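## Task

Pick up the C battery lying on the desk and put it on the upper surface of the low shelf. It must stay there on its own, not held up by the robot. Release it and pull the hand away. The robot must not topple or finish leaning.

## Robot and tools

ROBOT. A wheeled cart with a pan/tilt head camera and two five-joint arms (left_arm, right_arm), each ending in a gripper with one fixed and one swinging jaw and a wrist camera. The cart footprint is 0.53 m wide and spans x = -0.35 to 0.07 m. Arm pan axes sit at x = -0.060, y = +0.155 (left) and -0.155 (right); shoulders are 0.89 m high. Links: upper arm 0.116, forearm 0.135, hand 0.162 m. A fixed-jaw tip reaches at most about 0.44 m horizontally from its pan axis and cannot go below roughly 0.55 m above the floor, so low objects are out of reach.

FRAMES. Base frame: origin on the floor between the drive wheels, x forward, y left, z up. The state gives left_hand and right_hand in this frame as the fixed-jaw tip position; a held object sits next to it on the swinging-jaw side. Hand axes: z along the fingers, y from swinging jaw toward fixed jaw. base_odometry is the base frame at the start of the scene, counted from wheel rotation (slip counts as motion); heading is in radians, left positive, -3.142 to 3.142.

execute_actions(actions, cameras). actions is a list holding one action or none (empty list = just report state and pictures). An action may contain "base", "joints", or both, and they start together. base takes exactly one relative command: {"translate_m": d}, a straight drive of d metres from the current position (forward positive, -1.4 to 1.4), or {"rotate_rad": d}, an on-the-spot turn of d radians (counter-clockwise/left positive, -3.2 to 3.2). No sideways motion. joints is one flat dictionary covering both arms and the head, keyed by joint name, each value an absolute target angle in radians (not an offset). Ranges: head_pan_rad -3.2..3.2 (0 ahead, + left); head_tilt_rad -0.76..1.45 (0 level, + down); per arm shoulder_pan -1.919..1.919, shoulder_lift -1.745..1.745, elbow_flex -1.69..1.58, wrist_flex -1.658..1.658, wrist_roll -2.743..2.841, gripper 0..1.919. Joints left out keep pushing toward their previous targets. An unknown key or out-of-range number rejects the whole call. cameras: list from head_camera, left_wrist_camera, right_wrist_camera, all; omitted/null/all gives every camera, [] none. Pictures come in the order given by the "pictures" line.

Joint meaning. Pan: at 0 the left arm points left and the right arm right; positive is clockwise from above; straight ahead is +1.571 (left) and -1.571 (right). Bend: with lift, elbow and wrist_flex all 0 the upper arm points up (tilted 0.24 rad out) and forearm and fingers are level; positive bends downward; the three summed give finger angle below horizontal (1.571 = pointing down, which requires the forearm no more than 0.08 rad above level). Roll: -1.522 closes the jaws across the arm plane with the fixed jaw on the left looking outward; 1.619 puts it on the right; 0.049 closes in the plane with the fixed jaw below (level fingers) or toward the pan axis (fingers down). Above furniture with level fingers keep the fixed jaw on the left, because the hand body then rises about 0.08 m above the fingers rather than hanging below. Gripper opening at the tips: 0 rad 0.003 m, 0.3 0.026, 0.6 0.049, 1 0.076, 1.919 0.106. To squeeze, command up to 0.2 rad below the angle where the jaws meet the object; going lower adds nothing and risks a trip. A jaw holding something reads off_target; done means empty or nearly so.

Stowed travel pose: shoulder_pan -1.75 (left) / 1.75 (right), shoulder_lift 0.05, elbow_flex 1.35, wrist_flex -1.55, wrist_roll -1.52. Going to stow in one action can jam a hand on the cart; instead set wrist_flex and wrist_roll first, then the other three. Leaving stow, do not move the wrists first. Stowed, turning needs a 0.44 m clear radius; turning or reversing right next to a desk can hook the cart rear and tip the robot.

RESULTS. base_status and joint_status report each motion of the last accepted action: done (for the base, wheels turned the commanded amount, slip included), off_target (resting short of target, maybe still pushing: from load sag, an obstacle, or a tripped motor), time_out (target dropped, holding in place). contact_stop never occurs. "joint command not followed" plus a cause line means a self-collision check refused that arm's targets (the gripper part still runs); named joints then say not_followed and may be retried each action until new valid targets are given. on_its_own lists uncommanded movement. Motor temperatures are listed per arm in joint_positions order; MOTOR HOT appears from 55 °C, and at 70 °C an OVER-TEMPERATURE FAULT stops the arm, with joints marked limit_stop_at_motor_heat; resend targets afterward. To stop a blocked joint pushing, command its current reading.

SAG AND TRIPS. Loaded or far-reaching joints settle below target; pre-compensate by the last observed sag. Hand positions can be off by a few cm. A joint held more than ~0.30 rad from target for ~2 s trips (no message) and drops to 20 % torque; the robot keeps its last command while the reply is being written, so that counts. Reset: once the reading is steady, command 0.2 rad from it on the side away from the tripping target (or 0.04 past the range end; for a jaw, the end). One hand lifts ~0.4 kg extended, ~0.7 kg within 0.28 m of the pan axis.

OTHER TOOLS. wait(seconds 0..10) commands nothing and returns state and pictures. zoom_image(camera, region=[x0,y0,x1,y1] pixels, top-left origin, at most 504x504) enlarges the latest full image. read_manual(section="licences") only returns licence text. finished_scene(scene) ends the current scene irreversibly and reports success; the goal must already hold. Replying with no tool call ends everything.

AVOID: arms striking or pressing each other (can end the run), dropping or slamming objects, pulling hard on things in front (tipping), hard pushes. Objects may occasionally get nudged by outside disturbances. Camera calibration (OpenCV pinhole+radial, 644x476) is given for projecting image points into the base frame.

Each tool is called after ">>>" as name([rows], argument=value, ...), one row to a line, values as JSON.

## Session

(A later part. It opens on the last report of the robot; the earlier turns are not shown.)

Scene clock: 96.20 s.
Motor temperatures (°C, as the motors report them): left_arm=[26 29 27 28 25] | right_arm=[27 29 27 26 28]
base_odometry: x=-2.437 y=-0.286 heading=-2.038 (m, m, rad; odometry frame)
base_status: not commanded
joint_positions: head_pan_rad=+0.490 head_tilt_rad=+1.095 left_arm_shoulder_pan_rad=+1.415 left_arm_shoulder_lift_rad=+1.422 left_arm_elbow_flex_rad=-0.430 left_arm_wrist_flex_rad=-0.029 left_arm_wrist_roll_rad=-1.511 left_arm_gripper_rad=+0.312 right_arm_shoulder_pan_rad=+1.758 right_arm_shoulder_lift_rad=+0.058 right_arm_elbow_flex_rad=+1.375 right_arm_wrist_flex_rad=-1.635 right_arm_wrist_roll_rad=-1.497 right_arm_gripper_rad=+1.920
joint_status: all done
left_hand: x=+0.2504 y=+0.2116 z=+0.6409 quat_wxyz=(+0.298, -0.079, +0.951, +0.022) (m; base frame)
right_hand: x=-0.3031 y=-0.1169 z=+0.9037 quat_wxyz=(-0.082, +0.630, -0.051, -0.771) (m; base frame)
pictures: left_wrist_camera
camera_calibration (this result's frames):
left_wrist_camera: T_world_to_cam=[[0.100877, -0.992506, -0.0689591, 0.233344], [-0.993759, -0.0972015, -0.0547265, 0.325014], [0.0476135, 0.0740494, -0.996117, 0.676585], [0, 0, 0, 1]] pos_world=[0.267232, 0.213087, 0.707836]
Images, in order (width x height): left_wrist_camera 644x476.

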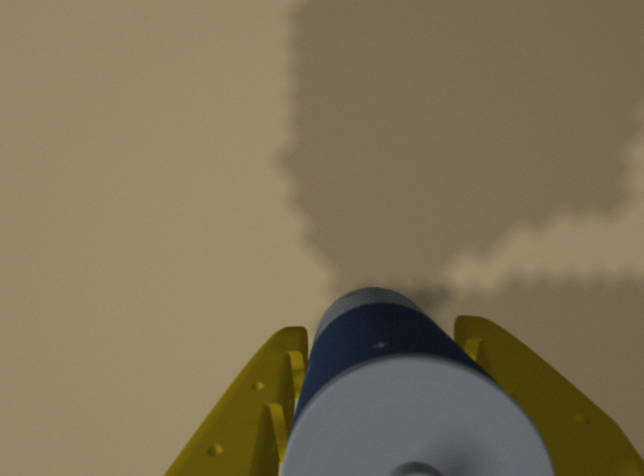

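>>> execute_actions([
  {"joints":{"left_arm_shoulder_lift_rad":1.44,"left_arm_wrist_flex_rad":-0.085}},
], cameras=[])

>>> execute_actions([
  {"joints":{"left_arm_gripper_rad":0.9}},
], cameras=["left_wrist_camera"])

>>> execute_actions([
  {"joints":{"left_arm_shoulder_lift_rad":0.5,"left_arm_elbow_flex_rad":0.2,"left_arm_wrist_flex_rad":0.25,"left_arm_shoulder_pan_rad":1.37}},
], cameras=[])

>>> execute_actions([
  {"base":{"translate_m":-0.25},"joints":{"head_tilt_rad":0.85,"head_pan_rad":0.2}},
], cameras=["head_camera"])

Scene clock: 101.07 s.
Motor temperatures (°C, as the motors report them): left_arm=[26 29 27 28 25] | right_arm=[27 29 27 26 28]
base_odometry: x=-2.437 y=-0.286 heading=-2.038 (m, m, rad; odometry frame)
base_status: not commanded
joint_positions: head_pan_rad=+0.490 head_tilt_rad=+1.095 left_arm_shoulder_pan_rad=+1.415 left_arm_shoulder_lift_rad=+1.447 left_arm_elbow_flex_rad=-0.438 left_arm_wrist_flex_rad=-0.073 left_arm_wrist_roll_rad=-1.511 left_arm_gripper_rad=+0.312 right_arm_shoulder_pan_rad=+1.758 right_arm_shoulder_lift_rad=+0.058 right_arm_elbow_flex_rad=+1.375 right_arm_wrist_flex_rad=-1.635 right_arm_wrist_roll_rad=-1.497 right_arm_gripper_rad=+1.920
joint_status: all done
left_hand: x=+0.2518 y=+0.2118 z=+0.6394 quat_wxyz=(+0.311, -0.079, +0.947, +0.023) (m; base frame)
right_hand: x=-0.3031 y=-0.1169 z=+0.9037 quat_wxyz=(-0.082, +0.630, -0.051, -0.771) (m; base frame)
pictures: none
No camera images: the call's "cameras" was empty. Leave "cameras" out to get every camera's image.

Scene clock: 102.00 s.
Motor temperatures (°C, as the motors report them): left_arm=[26 29 27 28 25] | right_arm=[27 29 27 26 28]
base_odometry: x=-2.437 y=-0.286 heading=-2.038 (m, m, rad; odometry frame)
base_status: not commanded
joint_positions: head_pan_rad=+0.490 head_tilt_rad=+1.095 left_arm_shoulder_pan_rad=+1.415 left_arm_shoulder_lift_rad=+1.454 left_arm_elbow_flex_rad=-0.438 left_arm_wrist_flex_rad=-0.075 left_arm_wrist_roll_rad=-1.511 left_arm_gripper_rad=+0.888 right_arm_shoulder_pan_rad=+1.758 right_arm_shoulder_lift_rad=+0.058 right_arm_elbow_flex_rad=+1.375 right_arm_wrist_flex_rad=-1.635 right_arm_wrist_roll_rad=-1.497 right_arm_gripper_rad=+1.920
joint_status: all done
left_hand: x=+0.2501 y=+0.2115 z=+0.6373 quat_wxyz=(+0.309, -0.079, +0.948, +0.022) (m; base frame)
right_hand: x=-0.3031 y=-0.1169 z=+0.9037 quat_wxyz=(-0.082, +0.630, -0.051, -0.771) (m; base frame)
pictures: left_wrist_camera
camera_calibration (this result's frames):
left_wrist_camera: T_world_to_cam=[[0.102352, -0.992274, -0.07011, 0.233394], [-0.992371, -0.0969835, -0.0761194, 0.337732], [0.0687318, 0.0773661, -0.994631, 0.666082], [0, 0, 0, 1]] pos_world=[0.265486, 0.212813, 0.704577]
Images, in order (width x height): left_wrist_camera 644x476.

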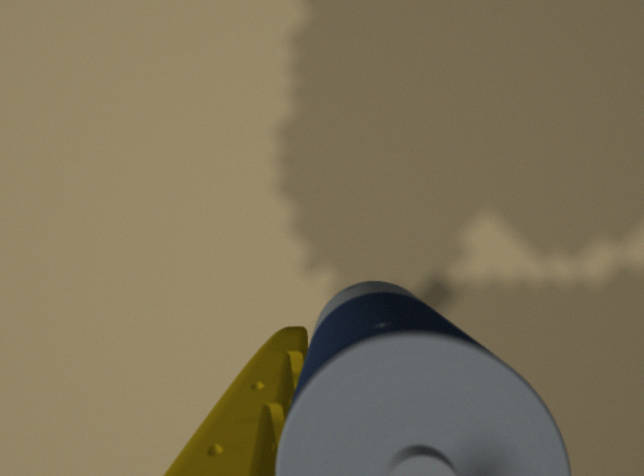

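Scene clock: 103.37 s.
Motor temperatures (°C, as the motors report them): left_arm=[26 29 27 28 25] | right_arm=[27 29 27 26 28]
base_odometry: x=-2.437 y=-0.286 heading=-2.038 (m, m, rad; odometry frame)
base_status: not commanded
joint_positions: head_pan_rad=+0.490 head_tilt_rad=+1.095 left_arm_shoulder_pan_rad=+1.377 left_arm_shoulder_lift_rad=+0.552 left_arm_elbow_flex_rad=+0.200 left_arm_wrist_flex_rad=+0.247 left_arm_wrist_roll_rad=-1.511 left_arm_gripper_rad=+0.889 right_arm_shoulder_pan_rad=+1.758 right_arm_shoulder_lift_rad=+0.058 right_arm_elbow_flex_rad=+1.375 right_arm_wrist_flex_rad=-1.635 right_arm_wrist_roll_rad=-1.497 right_arm_gripper_rad=+1.920
joint_status: all done
left_hand: x=+0.2346 y=+0.2208 z=+0.7515 quat_wxyz=(+0.280, -0.098, +0.955, +0.026) (m; base frame)
right_hand: x=-0.3031 y=-0.1169 z=+0.9037 quat_wxyz=(-0.082, +0.630, -0.051, -0.771) (m; base frame)
pictures: none
No camera images: the call's "cameras" was empty. Leave "cameras" out to get every camera's image.

Scene clock: 105.53 s.
Motor temperatures (°C, as the motors report them): left_arm=[26 29 27 28 25] | right_arm=[27 29 27 26 28]
base_odometry: x=-2.325 y=-0.063 heading=-2.037 (m, m, rad; odometry frame)
base_status: done
joint_positions: head_pan_rad=+0.210 head_tilt_rad=+0.865 left_arm_shoulder_pan_rad=+1.377 left_arm_shoulder_lift_rad=+0.552 left_arm_elbow_flex_rad=+0.200 left_arm_wrist_flex_rad=+0.247 left_arm_wrist_roll_rad=-1.511 left_arm_gripper_rad=+0.889 right_arm_shoulder_pan_rad=+1.758 right_arm_shoulder_lift_rad=+0.058 right_arm_elbow_flex_rad=+1.375 right_arm_wrist_flex_rad=-1.635 right_arm_wrist_roll_rad=-1.497 right_arm_gripper_rad=+1.920
joint_status: all done
left_hand: x=+0.2346 y=+0.2208 z=+0.7515 quat_wxyz=(+0.280, -0.098, +0.955, +0.026) (m; base frame)
right_hand: x=-0.3031 y=-0.1169 z=+0.9037 quat_wxyz=(-0.082, +0.630, -0.051, -0.771) (m; base frame)
pictures: head_camera
camera_calibration (this result's frames):
head_camera: T_world_to_cam=[[0.25838, -0.965678, -0.0265665, 0.0438928], [-0.725393, -0.17578, -0.665513, 0.782804], [0.638001, 0.191227, -0.745914, 0.875306], [0, 0, 0, 1]] pos_world=[-0.00194668, 0.0126059, 1.17503]
Images, in order (width x height): head_camera 644x476.

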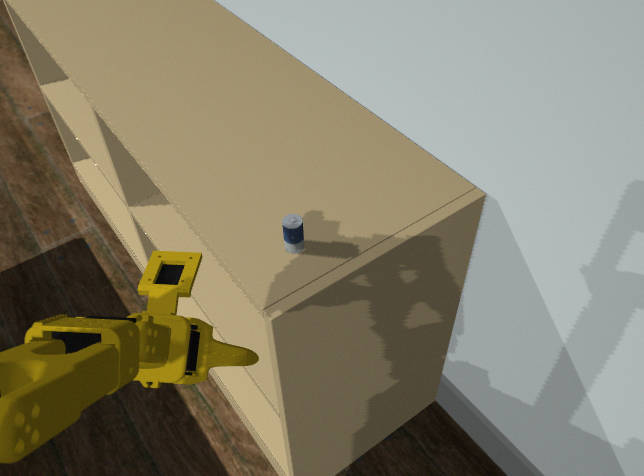

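>>> finished_scene(scene=1)

The scene is finished: the task was done.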